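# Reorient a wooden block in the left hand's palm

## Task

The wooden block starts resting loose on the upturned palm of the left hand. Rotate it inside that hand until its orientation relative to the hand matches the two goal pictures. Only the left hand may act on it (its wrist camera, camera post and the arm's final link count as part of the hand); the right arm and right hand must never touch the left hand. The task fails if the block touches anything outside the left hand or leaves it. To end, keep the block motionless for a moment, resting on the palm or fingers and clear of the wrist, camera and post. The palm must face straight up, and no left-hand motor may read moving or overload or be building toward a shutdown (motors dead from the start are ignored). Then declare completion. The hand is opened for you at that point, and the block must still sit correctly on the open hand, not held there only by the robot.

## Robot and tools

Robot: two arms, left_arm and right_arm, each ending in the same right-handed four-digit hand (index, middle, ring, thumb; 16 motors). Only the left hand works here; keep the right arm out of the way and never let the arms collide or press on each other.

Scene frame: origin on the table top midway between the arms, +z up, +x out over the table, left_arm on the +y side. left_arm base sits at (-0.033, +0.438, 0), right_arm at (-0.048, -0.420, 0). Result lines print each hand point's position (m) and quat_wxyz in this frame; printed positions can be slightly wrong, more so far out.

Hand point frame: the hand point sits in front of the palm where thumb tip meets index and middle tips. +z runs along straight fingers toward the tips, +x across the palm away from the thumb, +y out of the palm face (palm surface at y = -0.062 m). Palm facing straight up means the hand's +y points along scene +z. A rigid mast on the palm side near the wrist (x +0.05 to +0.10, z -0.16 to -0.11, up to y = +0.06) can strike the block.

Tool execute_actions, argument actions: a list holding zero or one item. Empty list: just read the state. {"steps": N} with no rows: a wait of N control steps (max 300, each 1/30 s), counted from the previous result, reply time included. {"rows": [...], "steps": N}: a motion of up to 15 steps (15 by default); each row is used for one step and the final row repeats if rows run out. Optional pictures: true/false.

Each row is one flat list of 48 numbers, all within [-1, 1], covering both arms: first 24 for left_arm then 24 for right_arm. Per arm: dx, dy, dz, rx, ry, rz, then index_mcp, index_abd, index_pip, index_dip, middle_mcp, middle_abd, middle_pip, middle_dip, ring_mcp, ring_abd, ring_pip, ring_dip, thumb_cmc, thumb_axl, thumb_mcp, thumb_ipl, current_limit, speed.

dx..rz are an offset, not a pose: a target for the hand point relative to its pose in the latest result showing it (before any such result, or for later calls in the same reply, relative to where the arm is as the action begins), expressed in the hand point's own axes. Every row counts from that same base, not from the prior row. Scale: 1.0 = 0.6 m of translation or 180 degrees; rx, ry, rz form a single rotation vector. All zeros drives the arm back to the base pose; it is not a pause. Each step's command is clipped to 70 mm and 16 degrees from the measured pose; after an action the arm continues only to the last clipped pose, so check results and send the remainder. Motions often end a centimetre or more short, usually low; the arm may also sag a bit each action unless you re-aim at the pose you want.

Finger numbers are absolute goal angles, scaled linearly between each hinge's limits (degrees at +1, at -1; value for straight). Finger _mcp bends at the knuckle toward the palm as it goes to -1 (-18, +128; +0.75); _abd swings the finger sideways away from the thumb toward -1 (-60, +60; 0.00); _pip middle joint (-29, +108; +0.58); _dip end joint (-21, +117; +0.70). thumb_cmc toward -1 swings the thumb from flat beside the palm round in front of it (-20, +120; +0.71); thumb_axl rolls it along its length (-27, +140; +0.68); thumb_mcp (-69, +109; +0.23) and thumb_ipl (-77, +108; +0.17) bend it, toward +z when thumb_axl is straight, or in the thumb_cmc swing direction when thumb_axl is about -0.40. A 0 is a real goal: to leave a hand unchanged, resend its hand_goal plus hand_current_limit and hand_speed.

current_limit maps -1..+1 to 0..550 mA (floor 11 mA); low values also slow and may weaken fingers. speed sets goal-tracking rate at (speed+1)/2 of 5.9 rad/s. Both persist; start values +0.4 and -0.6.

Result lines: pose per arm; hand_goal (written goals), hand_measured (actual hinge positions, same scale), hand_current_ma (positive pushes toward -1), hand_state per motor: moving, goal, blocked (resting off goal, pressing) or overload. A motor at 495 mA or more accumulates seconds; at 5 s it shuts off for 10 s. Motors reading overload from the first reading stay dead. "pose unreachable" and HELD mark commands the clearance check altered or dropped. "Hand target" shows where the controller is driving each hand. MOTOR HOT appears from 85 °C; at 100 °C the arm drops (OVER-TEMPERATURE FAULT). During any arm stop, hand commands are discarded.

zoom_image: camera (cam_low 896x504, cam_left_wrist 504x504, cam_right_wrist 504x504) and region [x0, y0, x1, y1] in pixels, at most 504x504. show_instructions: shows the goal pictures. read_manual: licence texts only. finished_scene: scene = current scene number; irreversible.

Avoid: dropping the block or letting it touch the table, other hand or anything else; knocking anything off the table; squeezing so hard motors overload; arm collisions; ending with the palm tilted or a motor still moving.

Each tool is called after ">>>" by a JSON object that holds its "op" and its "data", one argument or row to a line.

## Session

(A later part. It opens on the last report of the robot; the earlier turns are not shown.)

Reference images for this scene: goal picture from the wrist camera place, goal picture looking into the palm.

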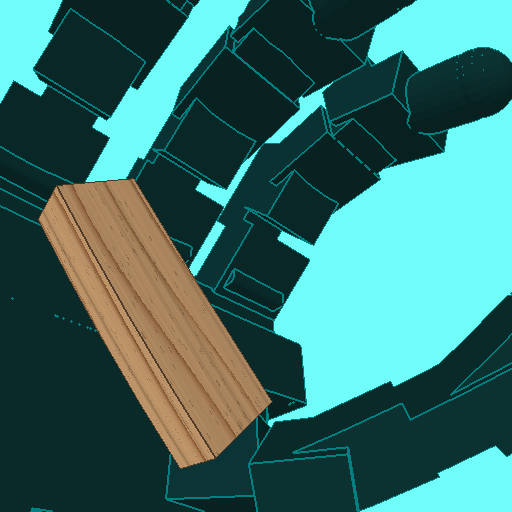

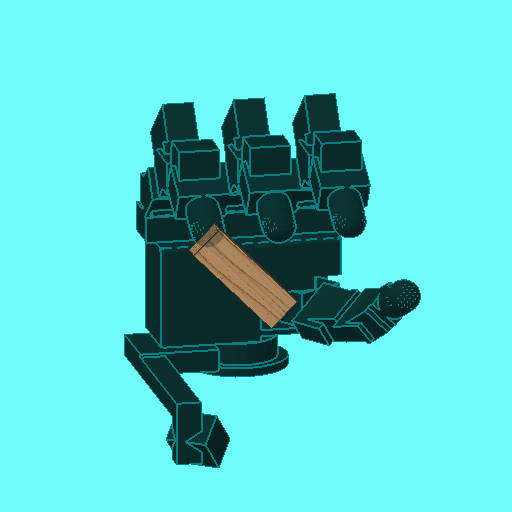

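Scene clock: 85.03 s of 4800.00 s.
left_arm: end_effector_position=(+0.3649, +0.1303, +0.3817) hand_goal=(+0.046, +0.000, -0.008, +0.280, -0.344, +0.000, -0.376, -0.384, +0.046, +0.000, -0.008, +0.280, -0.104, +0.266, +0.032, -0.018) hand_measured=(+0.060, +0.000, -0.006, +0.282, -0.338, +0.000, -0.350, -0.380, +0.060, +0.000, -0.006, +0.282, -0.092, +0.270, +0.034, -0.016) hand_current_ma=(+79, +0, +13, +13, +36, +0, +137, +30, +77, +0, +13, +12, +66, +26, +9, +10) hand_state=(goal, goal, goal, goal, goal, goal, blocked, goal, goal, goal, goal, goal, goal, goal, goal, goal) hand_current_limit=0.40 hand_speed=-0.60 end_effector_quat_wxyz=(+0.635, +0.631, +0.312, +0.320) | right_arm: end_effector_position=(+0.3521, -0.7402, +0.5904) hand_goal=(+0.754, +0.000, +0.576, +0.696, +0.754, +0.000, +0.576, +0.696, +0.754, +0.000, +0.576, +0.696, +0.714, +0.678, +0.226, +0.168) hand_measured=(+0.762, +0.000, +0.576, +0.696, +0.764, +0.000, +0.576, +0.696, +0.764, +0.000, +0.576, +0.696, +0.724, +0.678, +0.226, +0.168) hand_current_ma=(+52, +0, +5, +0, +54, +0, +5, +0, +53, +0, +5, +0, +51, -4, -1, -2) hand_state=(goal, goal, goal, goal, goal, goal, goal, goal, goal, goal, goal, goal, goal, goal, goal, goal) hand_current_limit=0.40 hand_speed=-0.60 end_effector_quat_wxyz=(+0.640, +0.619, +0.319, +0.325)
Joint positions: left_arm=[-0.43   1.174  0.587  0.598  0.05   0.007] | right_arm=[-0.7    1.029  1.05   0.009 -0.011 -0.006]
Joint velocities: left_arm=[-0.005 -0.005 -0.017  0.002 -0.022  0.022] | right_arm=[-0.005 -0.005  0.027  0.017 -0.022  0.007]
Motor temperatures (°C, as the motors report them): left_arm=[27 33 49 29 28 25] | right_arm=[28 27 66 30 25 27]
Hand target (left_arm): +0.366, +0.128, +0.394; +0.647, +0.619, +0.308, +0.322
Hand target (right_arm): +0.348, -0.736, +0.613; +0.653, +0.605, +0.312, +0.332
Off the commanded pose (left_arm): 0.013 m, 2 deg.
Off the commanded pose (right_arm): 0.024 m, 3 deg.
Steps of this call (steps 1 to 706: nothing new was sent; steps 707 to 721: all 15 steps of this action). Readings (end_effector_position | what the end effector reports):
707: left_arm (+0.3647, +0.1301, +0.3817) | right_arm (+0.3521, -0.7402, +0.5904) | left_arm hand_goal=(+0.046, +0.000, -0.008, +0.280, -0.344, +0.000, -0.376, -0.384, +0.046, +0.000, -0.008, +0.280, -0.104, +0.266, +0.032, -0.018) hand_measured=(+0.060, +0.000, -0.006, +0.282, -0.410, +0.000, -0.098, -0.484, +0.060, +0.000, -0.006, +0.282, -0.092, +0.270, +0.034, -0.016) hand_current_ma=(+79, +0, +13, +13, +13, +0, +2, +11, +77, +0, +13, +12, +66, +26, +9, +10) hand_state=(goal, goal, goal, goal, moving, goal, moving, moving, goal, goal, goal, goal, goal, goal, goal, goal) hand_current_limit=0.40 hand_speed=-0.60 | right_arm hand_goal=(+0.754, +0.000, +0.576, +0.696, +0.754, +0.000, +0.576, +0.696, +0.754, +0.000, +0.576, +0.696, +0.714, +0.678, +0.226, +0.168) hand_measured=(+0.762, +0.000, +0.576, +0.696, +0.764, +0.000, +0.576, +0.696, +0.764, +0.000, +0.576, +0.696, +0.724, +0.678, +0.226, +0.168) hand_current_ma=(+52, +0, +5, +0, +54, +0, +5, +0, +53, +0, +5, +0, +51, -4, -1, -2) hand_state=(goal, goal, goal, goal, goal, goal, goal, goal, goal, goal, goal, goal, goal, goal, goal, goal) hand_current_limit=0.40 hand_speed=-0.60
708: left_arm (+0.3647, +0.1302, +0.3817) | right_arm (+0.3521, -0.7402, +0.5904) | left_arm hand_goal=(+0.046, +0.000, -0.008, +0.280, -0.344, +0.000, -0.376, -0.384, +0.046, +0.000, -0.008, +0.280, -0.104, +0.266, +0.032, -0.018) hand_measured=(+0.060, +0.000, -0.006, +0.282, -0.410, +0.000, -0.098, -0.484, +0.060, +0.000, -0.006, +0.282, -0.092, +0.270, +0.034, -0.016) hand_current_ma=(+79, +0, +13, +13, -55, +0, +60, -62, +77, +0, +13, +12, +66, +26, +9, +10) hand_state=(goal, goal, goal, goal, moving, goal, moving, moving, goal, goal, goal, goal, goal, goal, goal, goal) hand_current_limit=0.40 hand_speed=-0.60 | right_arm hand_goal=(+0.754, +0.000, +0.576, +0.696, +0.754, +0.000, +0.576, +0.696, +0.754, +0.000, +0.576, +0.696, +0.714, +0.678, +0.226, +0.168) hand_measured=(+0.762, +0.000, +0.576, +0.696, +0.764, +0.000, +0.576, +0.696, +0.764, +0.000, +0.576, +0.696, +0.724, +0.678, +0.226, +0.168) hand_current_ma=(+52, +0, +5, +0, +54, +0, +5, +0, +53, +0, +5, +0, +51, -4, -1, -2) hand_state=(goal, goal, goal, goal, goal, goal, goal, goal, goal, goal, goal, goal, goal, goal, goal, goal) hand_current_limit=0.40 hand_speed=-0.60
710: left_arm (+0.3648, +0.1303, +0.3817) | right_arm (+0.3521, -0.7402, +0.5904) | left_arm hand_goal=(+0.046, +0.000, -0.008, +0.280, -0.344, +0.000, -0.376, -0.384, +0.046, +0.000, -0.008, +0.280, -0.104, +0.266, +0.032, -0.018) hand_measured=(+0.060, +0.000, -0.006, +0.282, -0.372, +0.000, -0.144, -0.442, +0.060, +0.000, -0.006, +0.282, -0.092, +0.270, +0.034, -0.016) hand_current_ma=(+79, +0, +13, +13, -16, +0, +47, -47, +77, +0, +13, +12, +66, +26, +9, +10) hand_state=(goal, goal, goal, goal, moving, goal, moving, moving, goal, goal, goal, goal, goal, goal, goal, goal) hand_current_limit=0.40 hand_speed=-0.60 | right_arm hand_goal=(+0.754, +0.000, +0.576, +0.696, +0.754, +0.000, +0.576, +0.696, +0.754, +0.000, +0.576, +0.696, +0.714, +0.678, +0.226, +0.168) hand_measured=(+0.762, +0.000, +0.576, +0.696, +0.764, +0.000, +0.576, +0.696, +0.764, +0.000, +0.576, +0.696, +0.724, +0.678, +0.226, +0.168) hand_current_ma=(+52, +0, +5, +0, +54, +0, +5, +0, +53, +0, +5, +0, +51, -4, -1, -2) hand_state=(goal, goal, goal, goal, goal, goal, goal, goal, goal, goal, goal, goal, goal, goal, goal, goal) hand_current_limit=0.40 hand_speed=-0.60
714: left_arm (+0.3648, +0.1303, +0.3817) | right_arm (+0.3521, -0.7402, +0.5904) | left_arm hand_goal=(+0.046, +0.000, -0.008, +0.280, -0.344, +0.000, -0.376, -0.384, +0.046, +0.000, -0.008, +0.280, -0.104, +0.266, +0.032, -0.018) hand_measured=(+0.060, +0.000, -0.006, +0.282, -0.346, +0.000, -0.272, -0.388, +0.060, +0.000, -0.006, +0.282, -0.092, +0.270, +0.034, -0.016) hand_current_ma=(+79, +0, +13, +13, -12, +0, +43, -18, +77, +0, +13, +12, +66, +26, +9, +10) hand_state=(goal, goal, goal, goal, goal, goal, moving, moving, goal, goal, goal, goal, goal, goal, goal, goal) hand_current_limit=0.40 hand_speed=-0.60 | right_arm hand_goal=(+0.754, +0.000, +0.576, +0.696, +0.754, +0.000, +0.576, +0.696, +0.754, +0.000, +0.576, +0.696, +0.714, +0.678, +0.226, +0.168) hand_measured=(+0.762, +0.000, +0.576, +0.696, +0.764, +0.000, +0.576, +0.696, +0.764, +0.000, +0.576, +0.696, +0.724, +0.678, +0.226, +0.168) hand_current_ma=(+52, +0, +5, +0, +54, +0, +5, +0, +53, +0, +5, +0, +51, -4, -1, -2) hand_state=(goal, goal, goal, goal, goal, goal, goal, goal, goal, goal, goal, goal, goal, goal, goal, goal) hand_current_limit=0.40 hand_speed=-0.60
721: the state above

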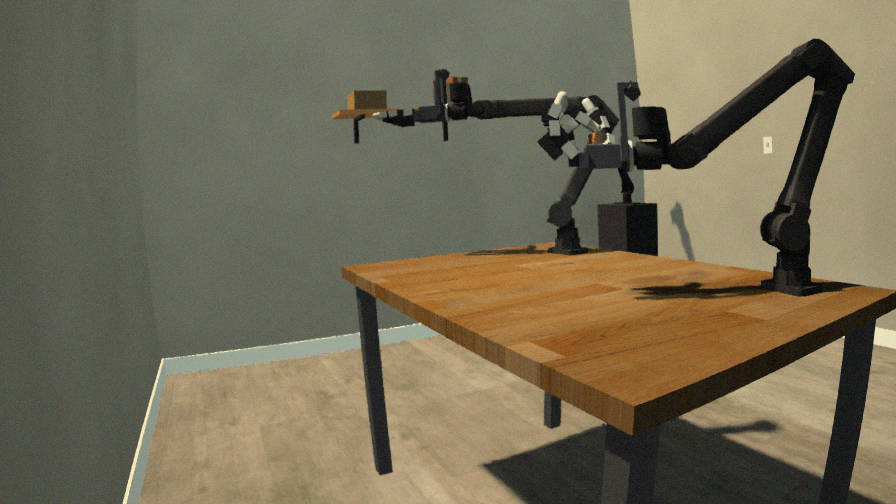

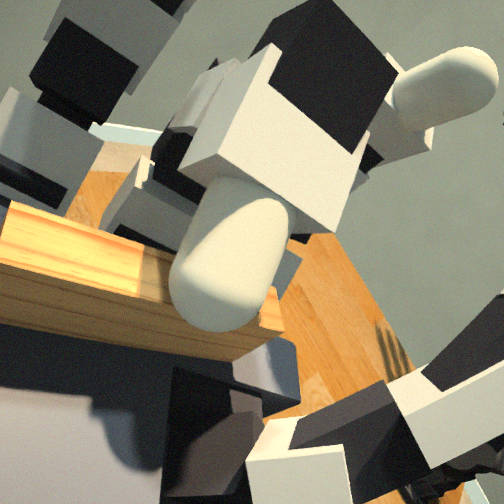

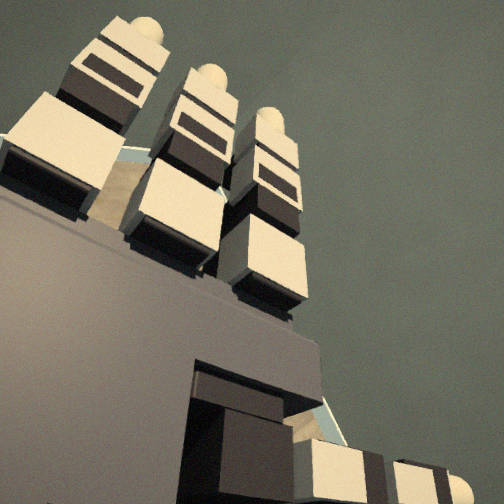

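>>> {"op": "execute_actions", "data": {
  "actions": [
    {"rows": [[-0.0013,0.0205,0.0041,-0.0107,0,-0.003, 0.046,0,-0.008,0.28, -0.338,0,-0.215,-0.38, 0.046,0,-0.008,0.28, -0.104,0.266,0.032,-0.018, 0.4,-0.5, 0.0003,0.0393,-0.0075,-0.0139,0,0, 0.754,0,0.576,0.696, 0.754,0,0.576,0.696, 0.754,0,0.576,0.696, 0.714,0.678,0.226,0.168, 0.4,-0.6],[-0.0013,0.0205,0.0041,-0.0107,0,-0.003, 0.046,0,-0.008,0.28, -0.338,0,-0.215,-0.38, 0.046,0,-0.008,0.28, -0.104,0.266,0.032,-0.018, 0.4,-0.5, 0.0003,0.0393,-0.0075,-0.0139,0,0, 0.754,0,0.576,0.696, 0.754,0,0.576,0.696, 0.754,0,0.576,0.696, 0.714,0.678,0.226,0.168, 0.4,-0.6],[-0.0013,0.0205,0.0041,-0.0107,0,-0.003, 0.046,0,-0.008,0.28, -0.338,0,-0.215,-0.38, 0.046,0,-0.008,0.28, -0.104,0.266,0.032,-0.018, 0.4,-0.5, 0.0003,0.0393,-0.0075,-0.0139,0,0, 0.754,0,0.576,0.696, 0.754,0,0.576,0.696, 0.754,0,0.576,0.696, 0.714,0.678,0.226,0.168, 0.4,-0.6],[-0.0013,0.0205,0.0041,-0.0107,0,-0.003, 0.046,0,-0.008,0.28, -0.338,0,-0.215,-0.38, 0.046,0,-0.008,0.28, -0.104,0.266,0.032,-0.018, 0.4,-0.5, 0.0003,0.0393,-0.0075,-0.0139,0,0, 0.754,0,0.576,0.696, 0.754,0,0.576,0.696, 0.754,0,0.576,0.696, 0.714,0.678,0.226,0.168, 0.4,-0.6],[-0.0013,0.0205,0.0041,-0.0107,0,-0.003, 0.046,0,-0.008,0.28, -0.338,0,-0.215,-0.38, 0.046,0,-0.008,0.28, -0.104,0.266,0.032,-0.018, 0.4,-0.5, 0.0003,0.0393,-0.0075,-0.0139,0,0, 0.754,0,0.576,0.696, 0.754,0,0.576,0.696, 0.754,0,0.576,0.696, 0.714,0.678,0.226,0.168, 0.4,-0.6],[-0.0013,0.0205,0.0041,-0.0107,0,-0.003, 0.046,0,-0.008,0.28, -0.295,0,-0.215,-0.526, 0.046,0,-0.008,0.28, -0.104,0.266,0.032,-0.018, 0.4,-0.5, 0.0003,0.0393,-0.0075,-0.0139,0,0, 0.754,0,0.576,0.696, 0.754,0,0.576,0.696, 0.754,0,0.576,0.696, 0.714,0.678,0.226,0.168, 0.4,-0.6],[-0.0013,0.0205,0.0041,-0.0107,0,-0.003, 0.046,0,-0.008,0.28, -0.295,0,-0.215,-0.526, 0.046,0,-0.008,0.28, -0.104,0.266,0.032,-0.018, 0.4,-0.5, 0.0003,0.0393,-0.0075,-0.0139,0,0, 0.754,0,0.576,0.696, 0.754,0,0.576,0.696, 0.754,0,0.576,0.696, 0.714,0.678,0.226,0.168, 0.4,-0.6],[-0.0013,0.0205,0.0041,-0.0107,0,-0.003, 0.046,0,-0.008,0.28, -0.295,0,-0.215,-0.526, 0.046,0,-0.008,0.28, -0.104,0.266,0.032,-0.018, 0.4,-0.5, 0.0003,0.0393,-0.0075,-0.0139,0,0, 0.754,0,0.576,0.696, 0.754,0,0.576,0.696, 0.754,0,0.576,0.696, 0.714,0.678,0.226,0.168, 0.4,-0.6],[-0.0013,0.0205,0.0041,-0.0107,0,-0.003, 0.046,0,-0.008,0.28, -0.295,0,-0.215,-0.526, 0.046,0,-0.008,0.28, -0.104,0.266,0.032,-0.018, 0.4,-0.5, 0.0003,0.0393,-0.0075,-0.0139,0,0, 0.754,0,0.576,0.696, 0.754,0,0.576,0.696, 0.754,0,0.576,0.696, 0.714,0.678,0.226,0.168, 0.4,-0.6],[-0.0013,0.0205,0.0041,-0.0107,0,-0.003, 0.046,0,-0.008,0.28, -0.295,0,-0.215,-0.526, 0.046,0,-0.008,0.28, -0.104,0.266,0.032,-0.018, 0.4,-0.5, 0.0003,0.0393,-0.0075,-0.0139,0,0, 0.754,0,0.576,0.696, 0.754,0,0.576,0.696, 0.754,0,0.576,0.696, 0.714,0.678,0.226,0.168, 0.4,-0.6],[-0.0013,0.0205,0.0041,-0.0107,0,-0.003, 0.046,0,-0.008,0.28, -0.295,0,-0.215,-0.526, 0.046,0,-0.008,0.28, -0.104,0.266,0.032,-0.018, 0.4,-0.5, 0.0003,0.0393,-0.0075,-0.0139,0,0, 0.754,0,0.576,0.696, 0.754,0,0.576,0.696, 0.754,0,0.576,0.696, 0.714,0.678,0.226,0.168, 0.4,-0.6],[-0.0013,0.0205,0.0041,-0.0107,0,-0.003, 0.046,0,-0.008,0.28, -0.283,0,-0.271,-0.501, 0.046,0,-0.008,0.28, -0.104,0.266,0.032,-0.018, 0.4,-0.5, 0.0003,0.0393,-0.0075,-0.0139,0,0, 0.754,0,0.576,0.696, 0.754,0,0.576,0.696, 0.754,0,0.576,0.696, 0.714,0.678,0.226,0.168, 0.4,-0.6],[-0.0013,0.0205,0.0041,-0.0107,0,-0.003, 0.046,0,-0.008,0.28, -0.277,0,-0.300,-0.488, 0.046,0,-0.008,0.28, -0.104,0.266,0.032,-0.018, 0.4,-0.5, 0.0003,0.0393,-0.0075,-0.0139,0,0, 0.754,0,0.576,0.696, 0.754,0,0.576,0.696, 0.754,0,0.576,0.696, 0.714,0.678,0.226,0.168, 0.4,-0.6],[-0.0013,0.0205,0.0041,-0.0107,0,-0.003, 0.046,0,-0.008,0.28, -0.271,0,-0.328,-0.476, 0.046,0,-0.008,0.28, -0.104,0.266,0.032,-0.018, 0.4,-0.5, 0.0003,0.0393,-0.0075,-0.0139,0,0, 0.754,0,0.576,0.696, 0.754,0,0.576,0.696, 0.754,0,0.576,0.696, 0.714,0.678,0.226,0.168, 0.4,-0.6],[-0.0013,0.0205,0.0041,-0.0107,0,-0.003, 0.046,0,-0.008,0.28, -0.271,0,-0.440,-0.476, 0.046,0,-0.008,0.28, -0.104,0.266,0.032,-0.018, 0.4,-0.5, 0.0003,0.0393,-0.0075,-0.0139,0,0, 0.754,0,0.576,0.696, 0.754,0,0.576,0.696, 0.754,0,0.576,0.696, 0.714,0.678,0.226,0.168, 0.4,-0.6]], "steps": 15}
  ],
  "pictures": false
}}

>>> {"op": "execute_actions", "data": {
  "actions": [
    {"steps": 12}
  ]
}}

Scene clock: 145.53 s of 4800.00 s.
left_arm: end_effector_position=(+0.3651, +0.1305, +0.3818) hand_goal=(+0.046, +0.000, -0.008, +0.280, -0.270, +0.000, -0.440, -0.476, +0.046, +0.000, -0.008, +0.280, -0.104, +0.266, +0.032, -0.018) hand_measured=(+0.060, +0.000, -0.006, +0.282, -0.282, +0.000, -0.272, -0.498, +0.060, +0.000, -0.006, +0.282, -0.092, +0.270, +0.034, -0.016) hand_current_ma=(+79, +0, +13, +13, -15, +0, +36, -33, +77, +0, +13, +12, +66, +26, +9, +10) hand_state=(goal, goal, goal, goal, moving, goal, moving, moving, goal, goal, goal, goal, goal, goal, goal, goal) hand_current_limit=0.40 hand_speed=-0.50 end_effector_quat_wxyz=(+0.635, +0.630, +0.312, +0.320) | right_arm: end_effector_position=(+0.3521, -0.7402, +0.5904) hand_goal=(+0.754, +0.000, +0.576, +0.696, +0.754, +0.000, +0.576, +0.696, +0.754, +0.000, +0.576, +0.696, +0.714, +0.678, +0.226, +0.168) hand_measured=(+0.762, +0.000, +0.576, +0.696, +0.764, +0.000, +0.576, +0.696, +0.764, +0.000, +0.576, +0.696, +0.724, +0.678, +0.226, +0.168) hand_current_ma=(+52, +0, +5, +0, +54, +0, +5, +0, +53, +0, +5, +0, +51, -4, -1, -2) hand_state=(goal, goal, goal, goal, goal, goal, goal, goal, goal, goal, goal, goal, goal, goal, goal, goal) hand_current_limit=0.40 hand_speed=-0.60 end_effector_quat_wxyz=(+0.640, +0.619, +0.319, +0.325)
Joint positions: left_arm=[-0.43   1.174  0.587  0.598  0.049  0.007] | right_arm=[-0.7    1.029  1.05   0.009 -0.011 -0.006]
Joint velocities: left_arm=[ 0.005 -0.005  0.007 -0.007 -0.139  0.037] | right_arm=[-0.005 -0.005  0.002  0.007  0.037 -0.095]
Motor temperatures (°C, as the motors report them): left_arm=[27 33 50 29 28 25] | right_arm=[28 27 67 30 25 27]
Hand target (left_arm): +0.366, +0.128, +0.394; +0.647, +0.618, +0.309, +0.322
Hand target (right_arm): +0.348, -0.736, +0.613; +0.653, +0.605, +0.312, +0.332
Off the commanded pose (left_arm): 0.013 m, 2 deg.
Off the commanded pose (right_arm): 0.024 m, 3 deg.
Steps of this call (steps 1 to 1800: nothing new was sent; steps 1801 to 1815: all 15 steps of this action). Readings (end_effector_position | what the end effector reports):
1801: left_arm (+0.3649, +0.1303, +0.3817) | right_arm (+0.3521, -0.7402, +0.5904) | left_arm hand_goal=(+0.046, +0.000, -0.008, +0.280, -0.338, +0.000, -0.214, -0.380, +0.046, +0.000, -0.008, +0.280, -0.104, +0.266, +0.032, -0.018) hand_measured=(+0.060, +0.000, -0.006, +0.282, -0.338, +0.000, -0.350, -0.378, +0.060, +0.000, -0.006, +0.282, -0.092, +0.270, +0.034, -0.016) hand_current_ma=(+79, +0, +13, +13, +36, +0, +136, +30, +77, +0, +13, +12, +66, +26, +9, +10) hand_state=(goal, goal, goal, goal, moving, goal, moving, moving, goal, goal, goal, goal, goal, goal, goal, goal) hand_current_limit=0.40 hand_speed=-0.50 | right_arm hand_goal=(+0.754, +0.000, +0.576, +0.696, +0.754, +0.000, +0.576, +0.696, +0.754, +0.000, +0.576, +0.696, +0.714, +0.678, +0.226, +0.168) hand_measured=(+0.762, +0.000, +0.576, +0.696, +0.764, +0.000, +0.576, +0.696, +0.764, +0.000, +0.576, +0.696, +0.724, +0.678, +0.226, +0.168) hand_current_ma=(+52, +0, +5, +0, +54, +0, +5, +0, +53, +0, +5, +0, +51, -4, -1, -2) hand_state=(goal, goal, goal, goal, goal, goal, goal, goal, goal, goal, goal, goal, goal, goal, goal, goal) hand_current_limit=0.40 hand_speed=-0.60
1802: left_arm (+0.3650, +0.1304, +0.3817) | right_arm (+0.3521, -0.7402, +0.5904) | left_arm hand_goal=(+0.046, +0.000, -0.008, +0.280, -0.338, +0.000, -0.214, -0.380, +0.046, +0.000, -0.008, +0.280, -0.104, +0.266, +0.032, -0.018) hand_measured=(+0.060, +0.000, -0.006, +0.282, -0.338, +0.000, -0.350, -0.378, +0.060, +0.000, -0.006, +0.282, -0.092, +0.270, +0.034, -0.016) hand_current_ma=(+79, +0, +13, +13, +24, +0, +36, +22, +77, +0, +13, +12, +66, +26, +9, +10) hand_state=(goal, goal, goal, goal, moving, goal, moving, moving, goal, goal, goal, goal, goal, goal, goal, goal) hand_current_limit=0.40 hand_speed=-0.50 | right_arm hand_goal=(+0.754, +0.000, +0.576, +0.696, +0.754, +0.000, +0.576, +0.696, +0.754, +0.000, +0.576, +0.696, +0.714, +0.678, +0.226, +0.168) hand_measured=(+0.762, +0.000, +0.576, +0.696, +0.764, +0.000, +0.576, +0.696, +0.764, +0.000, +0.576, +0.696, +0.724, +0.678, +0.226, +0.168) hand_current_ma=(+52, +0, +5, +0, +54, +0, +5, +0, +53, +0, +5, +0, +51, -4, -1, -2) hand_state=(goal, goal, goal, goal, goal, goal, goal, goal, goal, goal, goal, goal, goal, goal, goal, goal) hand_current_limit=0.40 hand_speed=-0.60
1804: left_arm (+0.3651, +0.1305, +0.3817) | right_arm (+0.3521, -0.7402, +0.5904) | left_arm hand_goal=(+0.046, +0.000, -0.008, +0.280, -0.338, +0.000, -0.214, -0.380, +0.046, +0.000, -0.008, +0.280, -0.104, +0.266, +0.032, -0.018) hand_measured=(+0.060, +0.000, -0.006, +0.282, -0.336, +0.000, -0.316, -0.378, +0.060, +0.000, -0.006, +0.282, -0.092, +0.270, +0.034, -0.016) hand_current_ma=(+79, +0, +13, +13, +4, +0, -83, +6, +77, +0, +13, +12, +66, +26, +9, +10) hand_state=(goal, goal, goal, goal, moving, goal, moving, goal, goal, goal, goal, goal, goal, goal, goal, goal) hand_current_limit=0.40 hand_speed=-0.50 | right_arm hand_goal=(+0.754, +0.000, +0.576, +0.696, +0.754, +0.000, +0.576, +0.696, +0.754, +0.000, +0.576, +0.696, +0.714, +0.678, +0.226, +0.168) hand_measured=(+0.762, +0.000, +0.576, +0.696, +0.764, +0.000, +0.576, +0.696, +0.764, +0.000, +0.576, +0.696, +0.724, +0.678, +0.226, +0.168) hand_current_ma=(+52, +0, +5, +0, +54, +0, +5, +0, +53, +0, +5, +0, +51, -4, -1, -2) hand_state=(goal, goal, goal, goal, goal, goal, goal, goal, goal, goal, goal, goal, goal, goal, goal, goal) hand_current_limit=0.40 hand_speed=-0.60
1808: left_arm (+0.3651, +0.1305, +0.3818) | right_arm (+0.3521, -0.7402, +0.5904) | left_arm hand_goal=(+0.046, +0.000, -0.008, +0.280, -0.294, +0.000, -0.214, -0.526, +0.046, +0.000, -0.008, +0.280, -0.104, +0.266, +0.032, -0.018) hand_measured=(+0.060, +0.000, -0.006, +0.282, -0.320, +0.000, -0.226, -0.402, +0.060, +0.000, -0.006, +0.282, -0.092, +0.270, +0.034, -0.016) hand_current_ma=(+79, +0, +13, +13, -21, +0, -31, +40, +77, +0, +13, +12, +66, +26, +9, +10) hand_state=(goal, goal, goal, goal, moving, goal, moving, moving, goal, goal, goal, goal, goal, goal, goal, goal) hand_current_limit=0.40 hand_speed=-0.50 | right_arm hand_goal=(+0.754, +0.000, +0.576, +0.696, +0.754, +0.000, +0.576, +0.696, +0.754, +0.000, +0.576, +0.696, +0.714, +0.678, +0.226, +0.168) hand_measured=(+0.762, +0.000, +0.576, +0.696, +0.764, +0.000, +0.576, +0.696, +0.764, +0.000, +0.576, +0.696, +0.724, +0.678, +0.226, +0.168) hand_current_ma=(+52, +0, +5, +0, +54, +0, +5, +0, +53, +0, +5, +0, +51, -4, -1, -2) hand_state=(goal, goal, goal, goal, goal, goal, goal, goal, goal, goal, goal, goal, goal, goal, goal, goal) hand_current_limit=0.40 hand_speed=-0.60
1815: the state above

Scene clock: 145.93 s of 4800.00 s.
left_arm: end_effector_position=(+0.3651, +0.1305, +0.3818) hand_goal=(+0.046, +0.000, -0.008, +0.280, -0.270, +0.000, -0.440, -0.476, +0.046, +0.000, -0.008, +0.280, -0.104, +0.266, +0.032, -0.018) hand_measured=(+0.060, +0.000, -0.006, +0.282, -0.254, +0.000, -0.380, -0.462, +0.060, +0.000, -0.006, +0.282, -0.092, +0.270, +0.034, -0.016) hand_current_ma=(+79, +0, +13, +13, +87, +0, +307, +83, +77, +0, +13, +12, +66, +26, +9, +10) hand_state=(goal, goal, goal, goal, goal, goal, blocked, goal, goal, goal, goal, goal, goal, goal, goal, goal) hand_current_limit=0.40 hand_speed=-0.50 end_effector_quat_wxyz=(+0.635, +0.630, +0.312, +0.320) | right_arm: end_effector_position=(+0.3521, -0.7402, +0.5904) hand_goal=(+0.754, +0.000, +0.576, +0.696, +0.754, +0.000, +0.576, +0.696, +0.754, +0.000, +0.576, +0.696, +0.714, +0.678, +0.226, +0.168) hand_measured=(+0.762, +0.000, +0.576, +0.696, +0.764, +0.000, +0.576, +0.696, +0.764, +0.000, +0.576, +0.696, +0.724, +0.678, +0.226, +0.168) hand_current_ma=(+52, +0, +5, +0, +54, +0, +5, +0, +53, +0, +5, +0, +51, -4, -1, -2) hand_state=(goal, goal, goal, goal, goal, goal, goal, goal, goal, goal, goal, goal, goal, goal, goal, goal) hand_current_limit=0.40 hand_speed=-0.60 end_effector_quat_wxyz=(+0.640, +0.619, +0.319, +0.325)
Joint positions: left_arm=[-0.43   1.174  0.587  0.598  0.049  0.007] | right_arm=[-0.7    1.029  1.05   0.009 -0.011 -0.006]
Joint velocities: left_arm=[-0.005 -0.005  0.002 -0.002  0.051 -0.022] | right_arm=[ 0.005 -0.005 -0.022 -0.012 -0.007  0.051]
Motor temperatures (°C, as the motors report them): left_arm=[27 33 50 29 28 25] | right_arm=[28 27 67 30 25 27]
Hand target (left_arm): +0.366, +0.128, +0.394; +0.647, +0.618, +0.309, +0.322
Hand target (right_arm): +0.348, -0.736, +0.613; +0.653, +0.605, +0.312, +0.332
Off the commanded pose (left_arm): 0.013 m, 2 deg.
Off the commanded pose (right_arm): 0.024 m, 3 deg.
Steps of this call (steps 1 to 12: nothing new was sent). Readings (end_effector_position | what the end effector reports):
1: left_arm (+0.3651, +0.1305, +0.3818) | right_arm (+0.3521, -0.7402, +0.5904) | left_arm hand_goal=(+0.046, +0.000, -0.008, +0.280, -0.270, +0.000, -0.440, -0.476, +0.046, +0.000, -0.008, +0.280, -0.104, +0.266, +0.032, -0.018) hand_measured=(+0.060, +0.000, -0.006, +0.282, -0.276, +0.000, -0.304, -0.486, +0.060, +0.000, -0.006, +0.282, -0.092, +0.270, +0.034, -0.016) hand_current_ma=(+79, +0, +13, +13, -4, +0, +56, -10, +77, +0, +13, +12, +66, +26, +9, +10) hand_state=(goal, goal, goal, goal, moving, goal, moving, moving, goal, goal, goal, goal, goal, goal, goal, goal) hand_current_limit=0.40 hand_speed=-0.50 | right_arm hand_goal=(+0.754, +0.000, +0.576, +0.696, +0.754, +0.000, +0.576, +0.696, +0.754, +0.000, +0.576, +0.696, +0.714, +0.678, +0.226, +0.168) hand_measured=(+0.762, +0.000, +0.576, +0.696, +0.764, +0.000, +0.576, +0.696, +0.764, +0.000, +0.576, +0.696, +0.724, +0.678, +0.226, +0.168) hand_current_ma=(+52, +0, +5, +0, +54, +0, +5, +0, +53, +0, +5, +0, +51, -4, -1, -2) hand_state=(goal, goal, goal, goal, goal, goal, goal, goal, goal, goal, goal, goal, goal, goal, goal, goal) hand_current_limit=0.40 hand_speed=-0.60
2: left_arm (+0.3651, +0.1305, +0.3818) | right_arm (+0.3521, -0.7402, +0.5904) | left_arm hand_goal=(+0.046, +0.000, -0.008, +0.280, -0.270, +0.000, -0.440, -0.476, +0.046, +0.000, -0.008, +0.280, -0.104, +0.266, +0.032, -0.018) hand_measured=(+0.060, +0.000, -0.006, +0.282, -0.272, +0.000, -0.338, -0.482, +0.060, +0.000, -0.006, +0.282, -0.092, +0.270, +0.034, -0.016) hand_current_ma=(+79, +0, +13, +13, -4, +0, +40, -15, +77, +0, +13, +12, +66, +26, +9, +10) hand_state=(goal, goal, goal, goal, moving, goal, moving, moving, goal, goal, goal, goal, goal, goal, goal, goal) hand_current_limit=0.40 hand_speed=-0.50 | right_arm hand_goal=(+0.754, +0.000, +0.576, +0.696, +0.754, +0.000, +0.576, +0.696, +0.754, +0.000, +0.576, +0.696, +0.714, +0.678, +0.226, +0.168) hand_measured=(+0.762, +0.000, +0.576, +0.696, +0.764, +0.000, +0.576, +0.696, +0.764, +0.000, +0.576, +0.696, +0.724, +0.678, +0.226, +0.168) hand_current_ma=(+52, +0, +5, +0, +54, +0, +5, +0, +53, +0, +5, +0, +51, -4, -1, -2) hand_state=(goal, goal, goal, goal, goal, goal, goal, goal, goal, goal, goal, goal, goal, goal, goal, goal) hand_current_limit=0.40 hand_speed=-0.60
4: left_arm (+0.3651, +0.1305, +0.3818) | right_arm (+0.3521, -0.7402, +0.5904) | left_arm hand_goal=(+0.046, +0.000, -0.008, +0.280, -0.270, +0.000, -0.440, -0.476, +0.046, +0.000, -0.008, +0.280, -0.104, +0.266, +0.032, -0.018) hand_measured=(+0.060, +0.000, -0.006, +0.282, -0.260, +0.000, -0.372, -0.468, +0.060, +0.000, -0.006, +0.282, -0.092, +0.270, +0.034, -0.016) hand_current_ma=(+79, +0, +13, +13, +97, +0, +338, +97, +77, +0, +13, +12, +66, +26, +9, +10) hand_state=(goal, goal, goal, goal, moving, goal, moving, moving, goal, goal, goal, goal, goal, goal, goal, goal) hand_current_limit=0.40 hand_speed=-0.50 | right_arm hand_goal=(+0.754, +0.000, +0.576, +0.696, +0.754, +0.000, +0.576, +0.696, +0.754, +0.000, +0.576, +0.696, +0.714, +0.678, +0.226, +0.168) hand_measured=(+0.762, +0.000, +0.576, +0.696, +0.764, +0.000, +0.576, +0.696, +0.764, +0.000, +0.576, +0.696, +0.724, +0.678, +0.226, +0.168) hand_current_ma=(+52, +0, +5, +0, +54, +0, +5, +0, +53, +0, +5, +0, +51, -4, -1, -2) hand_state=(goal, goal, goal, goal, goal, goal, goal, goal, goal, goal, goal, goal, goal, goal, goal, goal) hand_current_limit=0.40 hand_speed=-0.60
8: left_arm (+0.3651, +0.1305, +0.3818) | right_arm (+0.3521, -0.7402, +0.5904) | left_arm hand_goal=(+0.046, +0.000, -0.008, +0.280, -0.270, +0.000, -0.440, -0.476, +0.046, +0.000, -0.008, +0.280, -0.104, +0.266, +0.032, -0.018) hand_measured=(+0.060, +0.000, -0.006, +0.282, -0.254, +0.000, -0.380, -0.462, +0.060, +0.000, -0.006, +0.282, -0.092, +0.270, +0.034, -0.016) hand_current_ma=(+79, +0, +13, +13, +87, +0, +307, +84, +77, +0, +13, +12, +66, +26, +9, +10) hand_state=(goal, goal, goal, goal, goal, goal, blocked, goal, goal, goal, goal, goal, goal, goal, goal, goal) hand_current_limit=0.40 hand_speed=-0.50 | right_arm hand_goal=(+0.754, +0.000, +0.576, +0.696, +0.754, +0.000, +0.576, +0.696, +0.754, +0.000, +0.576, +0.696, +0.714, +0.678, +0.226, +0.168) hand_measured=(+0.762, +0.000, +0.576, +0.696, +0.764, +0.000, +0.576, +0.696, +0.764, +0.000, +0.576, +0.696, +0.724, +0.678, +0.226, +0.168) hand_current_ma=(+52, +0, +5, +0, +54, +0, +5, +0, +53, +0, +5, +0, +51, -4, -1, -2) hand_state=(goal, goal, goal, goal, goal, goal, goal, goal, goal, goal, goal, goal, goal, goal, goal, goal) hand_current_limit=0.40 hand_speed=-0.60
12: the state above

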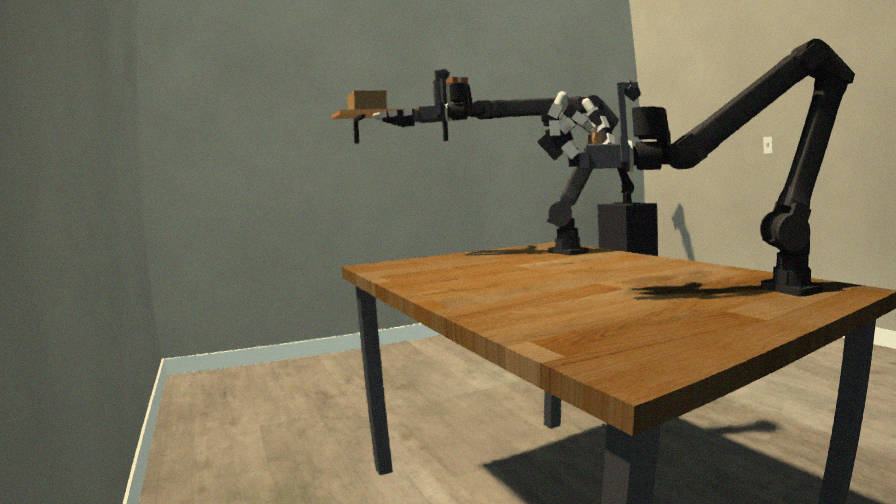

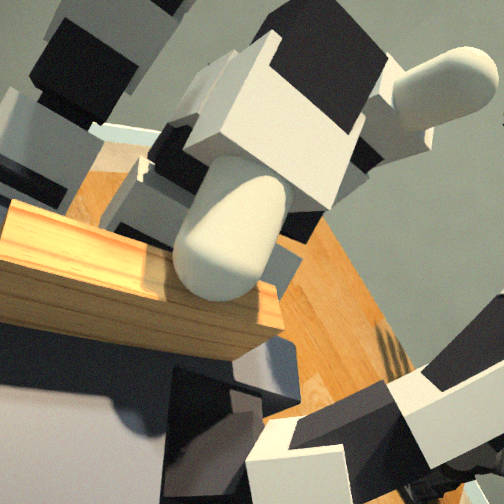

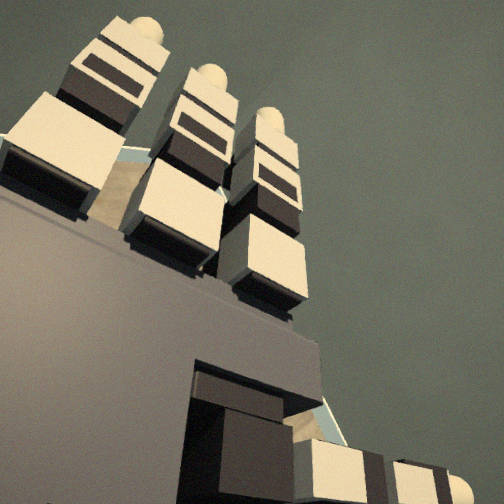

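>>> {"op": "execute_actions", "data": {
  "actions": [
    {"rows": [[-0.0013,0.0205,0.0041,-0.0107,0,-0.003, 0.046,0,-0.008,0.28, -0.254,0,-0.27,-0.462, 0.046,0,-0.008,0.28, -0.104,0.266,0.032,-0.018, 0.4,-0.5, 0.0003,0.0393,-0.0075,-0.0139,0,0, 0.754,0,0.576,0.696, 0.754,0,0.576,0.696, 0.754,0,0.576,0.696, 0.714,0.678,0.226,0.168, 0.4,-0.6],[-0.0013,0.0205,0.0041,-0.0107,0,-0.003, 0.046,0,-0.008,0.28, -0.254,0,-0.27,-0.462, 0.046,0,-0.008,0.28, -0.104,0.266,0.032,-0.018, 0.4,-0.5, 0.0003,0.0393,-0.0075,-0.0139,0,0, 0.754,0,0.576,0.696, 0.754,0,0.576,0.696, 0.754,0,0.576,0.696, 0.714,0.678,0.226,0.168, 0.4,-0.6],[-0.0013,0.0205,0.0041,-0.0107,0,-0.003, 0.046,0,-0.008,0.28, -0.254,0,-0.27,-0.462, 0.046,0,-0.008,0.28, -0.104,0.266,0.032,-0.018, 0.4,-0.5, 0.0003,0.0393,-0.0075,-0.0139,0,0, 0.754,0,0.576,0.696, 0.754,0,0.576,0.696, 0.754,0,0.576,0.696, 0.714,0.678,0.226,0.168, 0.4,-0.6],[-0.0013,0.0205,0.0041,-0.0107,0,-0.003, 0.046,0,-0.008,0.28, -0.254,0,-0.27,-0.462, 0.046,0,-0.008,0.28, -0.104,0.266,0.032,-0.018, 0.4,-0.5, 0.0003,0.0393,-0.0075,-0.0139,0,0, 0.754,0,0.576,0.696, 0.754,0,0.576,0.696, 0.754,0,0.576,0.696, 0.714,0.678,0.226,0.168, 0.4,-0.6],[-0.0013,0.0205,0.0041,-0.0107,0,-0.003, 0.046,0,-0.008,0.28, -0.254,0,-0.27,-0.462, 0.046,0,-0.008,0.28, -0.104,0.266,0.032,-0.018, 0.4,-0.5, 0.0003,0.0393,-0.0075,-0.0139,0,0, 0.754,0,0.576,0.696, 0.754,0,0.576,0.696, 0.754,0,0.576,0.696, 0.714,0.678,0.226,0.168, 0.4,-0.6],[-0.0013,0.0205,0.0041,-0.0107,0,-0.003, 0.046,0,-0.008,0.28, -0.254,0,-0.27,-0.462, 0.046,0,-0.008,0.28, -0.104,0.266,0.032,-0.018, 0.4,-0.5, 0.0003,0.0393,-0.0075,-0.0139,0,0, 0.754,0,0.576,0.696, 0.754,0,0.576,0.696, 0.754,0,0.576,0.696, 0.714,0.678,0.226,0.168, 0.4,-0.6],[-0.0013,0.0205,0.0041,-0.0107,0,-0.003, 0.046,0,-0.008,0.28, -0.31,0,-0.27,-0.42, 0.046,0,-0.008,0.28, -0.104,0.266,0.032,-0.018, 0.4,-0.5, 0.0003,0.0393,-0.0075,-0.0139,0,0, 0.754,0,0.576,0.696, 0.754,0,0.576,0.696, 0.754,0,0.576,0.696, 0.714,0.678,0.226,0.168, 0.4,-0.6],[-0.0013,0.0205,0.0041,-0.0107,0,-0.003, 0.046,0,-0.008,0.28, -0.31,0,-0.27,-0.42, 0.046,0,-0.008,0.28, -0.104,0.266,0.032,-0.018, 0.4,-0.5, 0.0003,0.0393,-0.0075,-0.0139,0,0, 0.754,0,0.576,0.696, 0.754,0,0.576,0.696, 0.754,0,0.576,0.696, 0.714,0.678,0.226,0.168, 0.4,-0.6],[-0.0013,0.0205,0.0041,-0.0107,0,-0.003, 0.046,0,-0.008,0.28, -0.31,0,-0.27,-0.42, 0.046,0,-0.008,0.28, -0.104,0.266,0.032,-0.018, 0.4,-0.5, 0.0003,0.0393,-0.0075,-0.0139,0,0, 0.754,0,0.576,0.696, 0.754,0,0.576,0.696, 0.754,0,0.576,0.696, 0.714,0.678,0.226,0.168, 0.4,-0.6],[-0.0013,0.0205,0.0041,-0.0107,0,-0.003, 0.046,0,-0.008,0.28, -0.31,0,-0.27,-0.42, 0.046,0,-0.008,0.28, -0.104,0.266,0.032,-0.018, 0.4,-0.5, 0.0003,0.0393,-0.0075,-0.0139,0,0, 0.754,0,0.576,0.696, 0.754,0,0.576,0.696, 0.754,0,0.576,0.696, 0.714,0.678,0.226,0.168, 0.4,-0.6],[-0.0013,0.0205,0.0041,-0.0107,0,-0.003, 0.046,0,-0.008,0.28, -0.31,0,-0.42,-0.42, 0.046,0,-0.008,0.28, -0.104,0.266,0.032,-0.018, 0.4,-0.5, 0.0003,0.0393,-0.0075,-0.0139,0,0, 0.754,0,0.576,0.696, 0.754,0,0.576,0.696, 0.754,0,0.576,0.696, 0.714,0.678,0.226,0.168, 0.4,-0.6]], "steps": 15}
  ],
  "pictures": false
}}

>>> {"op": "execute_actions", "data": {
  "actions": [
    {"steps": 8}
  ]
}}

Scene clock: 195.87 s of 4800.00 s.
left_arm: end_effector_position=(+0.3654, +0.1309, +0.3818) hand_goal=(+0.046, +0.000, -0.008, +0.280, -0.310, +0.000, -0.420, -0.420, +0.046, +0.000, -0.008, +0.280, -0.104, +0.266, +0.032, -0.018) hand_measured=(+0.060, +0.000, -0.006, +0.282, -0.306, +0.000, -0.358, -0.422, +0.060, +0.000, -0.006, +0.282, -0.092, +0.270, +0.034, -0.016) hand_current_ma=(+79, +0, +13, +13, +45, +0, +177, +28, +77, +0, +13, +12, +66, +26, +9, +10) hand_state=(goal, goal, goal, goal, moving, goal, moving, moving, goal, goal, goal, goal, goal, goal, goal, goal) hand_current_limit=0.40 hand_speed=-0.50 end_effector_quat_wxyz=(+0.635, +0.630, +0.313, +0.320) | right_arm: end_effector_position=(+0.3521, -0.7402, +0.5904) hand_goal=(+0.754, +0.000, +0.576, +0.696, +0.754, +0.000, +0.576, +0.696, +0.754, +0.000, +0.576, +0.696, +0.714, +0.678, +0.226, +0.168) hand_measured=(+0.762, +0.000, +0.576, +0.696, +0.764, +0.000, +0.576, +0.696, +0.764, +0.000, +0.576, +0.696, +0.724, +0.678, +0.226, +0.168) hand_current_ma=(+52, +0, +5, +0, +54, +0, +5, +0, +53, +0, +5, +0, +51, -4, -1, -2) hand_state=(goal, goal, goal, goal, goal, goal, goal, goal, goal, goal, goal, goal, goal, goal, goal, goal) hand_current_limit=0.40 hand_speed=-0.60 end_effector_quat_wxyz=(+0.640, +0.619, +0.319, +0.325)
Joint positions: left_arm=[-0.43   1.174  0.587  0.598  0.047  0.005] | right_arm=[-0.7    1.029  1.05   0.009 -0.011 -0.006]
Joint velocities: left_arm=[-0.005 -0.005  0.007 -0.017 -0.022 -0.051] | right_arm=[-0.005 -0.024 -0.022 -0.007  0.007 -0.007]
Motor temperatures (°C, as the motors report them): left_arm=[27 33 50 29 28 25] | right_arm=[28 27 68 30 25 27]
Hand target (left_arm): +0.366, +0.129, +0.394; +0.647, +0.618, +0.310, +0.322
Hand target (right_arm): +0.348, -0.736, +0.613; +0.653, +0.605, +0.312, +0.332
Off the commanded pose (left_arm): 0.013 m, 2 deg.
Off the commanded pose (right_arm): 0.024 m, 3 deg.
Steps of this call (steps 1 to 1483: nothing new was sent; steps 1484 to 1498: all 15 steps of this action). Readings (end_effector_position | what the end effector reports):
1484: left_arm (+0.3652, +0.1307, +0.3818) | right_arm (+0.3521, -0.7402, +0.5904) | left_arm hand_goal=(+0.046, +0.000, -0.008, +0.280, -0.254, +0.000, -0.270, -0.462, +0.046, +0.000, -0.008, +0.280, -0.104, +0.266, +0.032, -0.018) hand_measured=(+0.060, +0.000, -0.006, +0.282, -0.254, +0.000, -0.380, -0.462, +0.060, +0.000, -0.006, +0.282, -0.092, +0.270, +0.034, -0.016) hand_current_ma=(+79, +0, +13, +13, +87, +0, +307, +83, +77, +0, +13, +12, +66, +26, +9, +10) hand_state=(goal, goal, goal, goal, moving, goal, moving, moving, goal, goal, goal, goal, goal, goal, goal, goal) hand_current_limit=0.40 hand_speed=-0.50 | right_arm hand_goal=(+0.754, +0.000, +0.576, +0.696, +0.754, +0.000, +0.576, +0.696, +0.754, +0.000, +0.576, +0.696, +0.714, +0.678, +0.226, +0.168) hand_measured=(+0.762, +0.000, +0.576, +0.696, +0.764, +0.000, +0.576, +0.696, +0.764, +0.000, +0.576, +0.696, +0.724, +0.678, +0.226, +0.168) hand_current_ma=(+52, +0, +5, +0, +54, +0, +5, +0, +53, +0, +5, +0, +51, -4, -1, -2) hand_state=(goal, goal, goal, goal, goal, goal, goal, goal, goal, goal, goal, goal, goal, goal, goal, goal) hand_current_limit=0.40 hand_speed=-0.60
1485: left_arm (+0.3652, +0.1307, +0.3818) | right_arm (+0.3521, -0.7402, +0.5904) | left_arm hand_goal=(+0.046, +0.000, -0.008, +0.280, -0.254, +0.000, -0.270, -0.462, +0.046, +0.000, -0.008, +0.280, -0.104, +0.266, +0.032, -0.018) hand_measured=(+0.060, +0.000, -0.006, +0.282, -0.254, +0.000, -0.380, -0.462, +0.060, +0.000, -0.006, +0.282, -0.092, +0.270, +0.034, -0.016) hand_current_ma=(+79, +0, +13, +13, +55, +0, +203, +56, +77, +0, +13, +12, +66, +26, +9, +10) hand_state=(goal, goal, goal, goal, moving, goal, moving, moving, goal, goal, goal, goal, goal, goal, goal, goal) hand_current_limit=0.40 hand_speed=-0.50 | right_arm hand_goal=(+0.754, +0.000, +0.576, +0.696, +0.754, +0.000, +0.576, +0.696, +0.754, +0.000, +0.576, +0.696, +0.714, +0.678, +0.226, +0.168) hand_measured=(+0.762, +0.000, +0.576, +0.696, +0.764, +0.000, +0.576, +0.696, +0.764, +0.000, +0.576, +0.696, +0.724, +0.678, +0.226, +0.168) hand_current_ma=(+52, +0, +5, +0, +54, +0, +5, +0, +53, +0, +5, +0, +51, -4, -1, -2) hand_state=(goal, goal, goal, goal, goal, goal, goal, goal, goal, goal, goal, goal, goal, goal, goal, goal) hand_current_limit=0.40 hand_speed=-0.60
1487: left_arm (+0.3654, +0.1308, +0.3818) | right_arm (+0.3521, -0.7402, +0.5904) | left_arm hand_goal=(+0.046, +0.000, -0.008, +0.280, -0.254, +0.000, -0.270, -0.462, +0.046, +0.000, -0.008, +0.280, -0.104, +0.266, +0.032, -0.018) hand_measured=(+0.060, +0.000, -0.006, +0.282, -0.248, +0.000, -0.366, -0.458, +0.060, +0.000, -0.006, +0.282, -0.092, +0.270, +0.034, -0.016) hand_current_ma=(+79, +0, +13, +13, +22, +0, -93, +14, +77, +0, +13, +12, +66, +26, +9, +10) hand_state=(goal, goal, goal, goal, goal, goal, moving, goal, goal, goal, goal, goal, goal, goal, goal, goal) hand_current_limit=0.40 hand_speed=-0.50 | right_arm hand_goal=(+0.754, +0.000, +0.576, +0.696, +0.754, +0.000, +0.576, +0.696, +0.754, +0.000, +0.576, +0.696, +0.714, +0.678, +0.226, +0.168) hand_measured=(+0.762, +0.000, +0.576, +0.696, +0.764, +0.000, +0.576, +0.696, +0.764, +0.000, +0.576, +0.696, +0.724, +0.678, +0.226, +0.168) hand_current_ma=(+52, +0, +5, +0, +54, +0, +5, +0, +53, +0, +5, +0, +51, -4, -1, -2) hand_state=(goal, goal, goal, goal, goal, goal, goal, goal, goal, goal, goal, goal, goal, goal, goal, goal) hand_current_limit=0.40 hand_speed=-0.60
1491: left_arm (+0.3654, +0.1309, +0.3818) | right_arm (+0.3521, -0.7402, +0.5904) | left_arm hand_goal=(+0.046, +0.000, -0.008, +0.280, -0.310, +0.000, -0.270, -0.420, +0.046, +0.000, -0.008, +0.280, -0.104, +0.266, +0.032, -0.018) hand_measured=(+0.060, +0.000, -0.006, +0.282, -0.248, +0.000, -0.280, -0.460, +0.060, +0.000, -0.006, +0.282, -0.092, +0.270, +0.034, -0.016) hand_current_ma=(+79, +0, +13, +13, +109, +0, -27, -78, +77, +0, +13, +12, +66, +26, +9, +10) hand_state=(goal, goal, goal, goal, moving, goal, moving, moving, goal, goal, goal, goal, goal, goal, goal, goal) hand_current_limit=0.40 hand_speed=-0.50 | right_arm hand_goal=(+0.754, +0.000, +0.576, +0.696, +0.754, +0.000, +0.576, +0.696, +0.754, +0.000, +0.576, +0.696, +0.714, +0.678, +0.226, +0.168) hand_measured=(+0.762, +0.000, +0.576, +0.696, +0.764, +0.000, +0.576, +0.696, +0.764, +0.000, +0.576, +0.696, +0.724, +0.678, +0.226, +0.168) hand_current_ma=(+52, +0, +5, +0, +54, +0, +5, +0, +53, +0, +5, +0, +51, -4, -1, -2) hand_state=(goal, goal, goal, goal, goal, goal, goal, goal, goal, goal, goal, goal, goal, goal, goal, goal) hand_current_limit=0.40 hand_speed=-0.60
1498: the state above

Scene clock: 196.13 s of 4800.00 s.
left_arm: end_effector_position=(+0.3654, +0.1309, +0.3818) hand_goal=(+0.046, +0.000, -0.008, +0.280, -0.310, +0.000, -0.420, -0.420, +0.046, +0.000, -0.008, +0.280, -0.104, +0.266, +0.032, -0.018) hand_measured=(+0.060, +0.000, -0.006, +0.282, -0.298, +0.000, -0.372, -0.410, +0.060, +0.000, -0.006, +0.282, -0.092, +0.270, +0.034, -0.016) hand_current_ma=(+79, +0, +13, +13, +69, +0, +247, +65, +77, +0, +13, +12, +66, +26, +9, +10) hand_state=(goal, goal, goal, goal, goal, goal, blocked, goal, goal, goal, goal, goal, goal, goal, goal, goal) hand_current_limit=0.40 hand_speed=-0.50 end_effector_quat_wxyz=(+0.635, +0.630, +0.313, +0.320) | right_arm: end_effector_position=(+0.3521, -0.7402, +0.5904) hand_goal=(+0.754, +0.000, +0.576, +0.696, +0.754, +0.000, +0.576, +0.696, +0.754, +0.000, +0.576, +0.696, +0.714, +0.678, +0.226, +0.168) hand_measured=(+0.762, +0.000, +0.576, +0.696, +0.764, +0.000, +0.576, +0.696, +0.764, +0.000, +0.576, +0.696, +0.724, +0.678, +0.226, +0.168) hand_current_ma=(+52, +0, +5, +0, +54, +0, +5, +0, +53, +0, +5, +0, +51, -4, -1, -2) hand_state=(goal, goal, goal, goal, goal, goal, goal, goal, goal, goal, goal, goal, goal, goal, goal, goal) hand_current_limit=0.40 hand_speed=-0.60 end_effector_quat_wxyz=(+0.640, +0.619, +0.319, +0.325)
Joint positions: left_arm=[-0.43   1.174  0.587  0.598  0.047  0.005] | right_arm=[-0.7    1.029  1.05   0.009 -0.011 -0.006]
Joint velocities: left_arm=[-0.005 -0.005  0.002 -0.012 -0.007 -0.007] | right_arm=[-0.005  0.005 -0.002 -0.007 -0.007  0.051]
Motor temperatures (°C, as the motors report them): left_arm=[27 33 50 29 28 25] | right_arm=[28 27 68 30 25 27]
Hand target (left_arm): +0.366, +0.129, +0.394; +0.647, +0.618, +0.310, +0.322
Hand target (right_arm): +0.348, -0.736, +0.613; +0.653, +0.605, +0.312, +0.332
Off the commanded pose (left_arm): 0.013 m, 2 deg.
Off the commanded pose (right_arm): 0.024 m, 3 deg.
Steps of this call (steps 1 to 8: nothing new was sent). Readings (end_effector_position | what the end effector reports):
1: left_arm (+0.3654, +0.1309, +0.3818) | right_arm (+0.3521, -0.7402, +0.5904) | left_arm hand_goal=(+0.046, +0.000, -0.008, +0.280, -0.310, +0.000, -0.420, -0.420, +0.046, +0.000, -0.008, +0.280, -0.104, +0.266, +0.032, -0.018) hand_measured=(+0.060, +0.000, -0.006, +0.282, -0.300, +0.000, -0.368, -0.414, +0.060, +0.000, -0.006, +0.282, -0.092, +0.270, +0.034, -0.016) hand_current_ma=(+79, +0, +13, +13, +82, +0, +289, +89, +77, +0, +13, +12, +66, +26, +9, +10) hand_state=(goal, goal, goal, goal, moving, goal, moving, moving, goal, goal, goal, goal, goal, goal, goal, goal) hand_current_limit=0.40 hand_speed=-0.50 | right_arm hand_goal=(+0.754, +0.000, +0.576, +0.696, +0.754, +0.000, +0.576, +0.696, +0.754, +0.000, +0.576, +0.696, +0.714, +0.678, +0.226, +0.168) hand_measured=(+0.762, +0.000, +0.576, +0.696, +0.764, +0.000, +0.576, +0.696, +0.764, +0.000, +0.576, +0.696, +0.724, +0.678, +0.226, +0.168) hand_current_ma=(+52, +0, +5, +0, +54, +0, +5, +0, +53, +0, +5, +0, +51, -4, -1, -2) hand_state=(goal, goal, goal, goal, goal, goal, goal, goal, goal, goal, goal, goal, goal, goal, goal, goal) hand_current_limit=0.40 hand_speed=-0.60
2: left_arm (+0.3654, +0.1309, +0.3818) | right_arm (+0.3521, -0.7402, +0.5904) | left_arm hand_goal=(+0.046, +0.000, -0.008, +0.280, -0.310, +0.000, -0.420, -0.420, +0.046, +0.000, -0.008, +0.280, -0.104, +0.266, +0.032, -0.018) hand_measured=(+0.060, +0.000, -0.006, +0.282, -0.298, +0.000, -0.370, -0.410, +0.060, +0.000, -0.006, +0.282, -0.092, +0.270, +0.034, -0.016) hand_current_ma=(+79, +0, +13, +13, +74, +0, +256, +72, +77, +0, +13, +12, +66, +26, +9, +10) hand_state=(goal, goal, goal, goal, moving, goal, moving, moving, goal, goal, goal, goal, goal, goal, goal, goal) hand_current_limit=0.40 hand_speed=-0.50 | right_arm hand_goal=(+0.754, +0.000, +0.576, +0.696, +0.754, +0.000, +0.576, +0.696, +0.754, +0.000, +0.576, +0.696, +0.714, +0.678, +0.226, +0.168) hand_measured=(+0.762, +0.000, +0.576, +0.696, +0.764, +0.000, +0.576, +0.696, +0.764, +0.000, +0.576, +0.696, +0.724, +0.678, +0.226, +0.168) hand_current_ma=(+52, +0, +5, +0, +54, +0, +5, +0, +53, +0, +5, +0, +51, -4, -1, -2) hand_state=(goal, goal, goal, goal, goal, goal, goal, goal, goal, goal, goal, goal, goal, goal, goal, goal) hand_current_limit=0.40 hand_speed=-0.60
4: left_arm (+0.3654, +0.1309, +0.3818) | right_arm (+0.3521, -0.7402, +0.5904) | left_arm hand_goal=(+0.046, +0.000, -0.008, +0.280, -0.310, +0.000, -0.420, -0.420, +0.046, +0.000, -0.008, +0.280, -0.104, +0.266, +0.032, -0.018) hand_measured=(+0.060, +0.000, -0.006, +0.282, -0.298, +0.000, -0.372, -0.410, +0.060, +0.000, -0.006, +0.282, -0.092, +0.270, +0.034, -0.016) hand_current_ma=(+79, +0, +13, +13, +69, +0, +248, +66, +77, +0, +13, +12, +66, +26, +9, +10) hand_state=(goal, goal, goal, goal, goal, goal, blocked, goal, goal, goal, goal, goal, goal, goal, goal, goal) hand_current_limit=0.40 hand_speed=-0.50 | right_arm hand_goal=(+0.754, +0.000, +0.576, +0.696, +0.754, +0.000, +0.576, +0.696, +0.754, +0.000, +0.576, +0.696, +0.714, +0.678, +0.226, +0.168) hand_measured=(+0.762, +0.000, +0.576, +0.696, +0.764, +0.000, +0.576, +0.696, +0.764, +0.000, +0.576, +0.696, +0.724, +0.678, +0.226, +0.168) hand_current_ma=(+52, +0, +5, +0, +54, +0, +5, +0, +53, +0, +5, +0, +51, -4, -1, -2) hand_state=(goal, goal, goal, goal, goal, goal, goal, goal, goal, goal, goal, goal, goal, goal, goal, goal) hand_current_limit=0.40 hand_speed=-0.60
8: the state above

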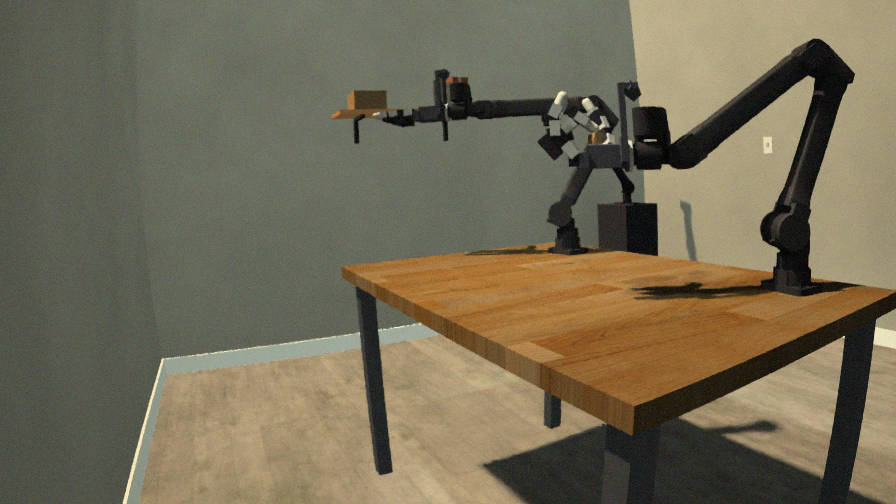

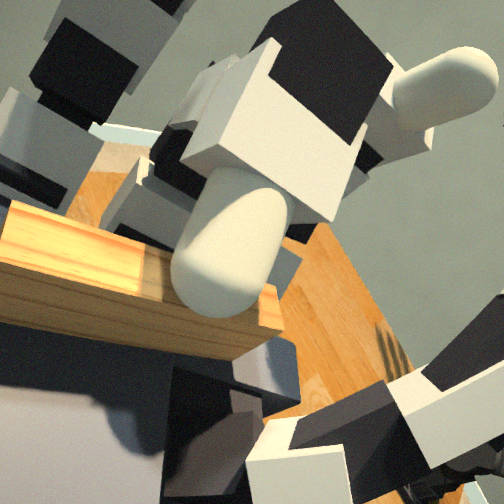

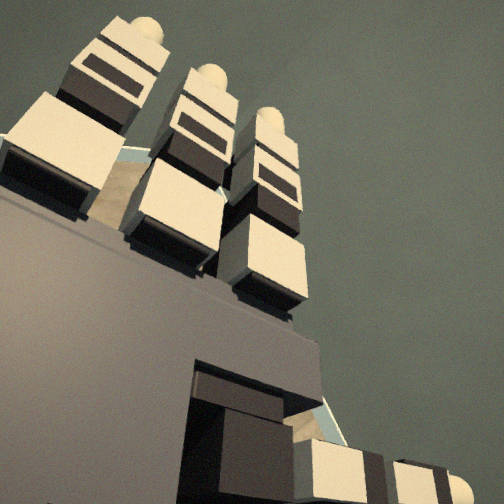

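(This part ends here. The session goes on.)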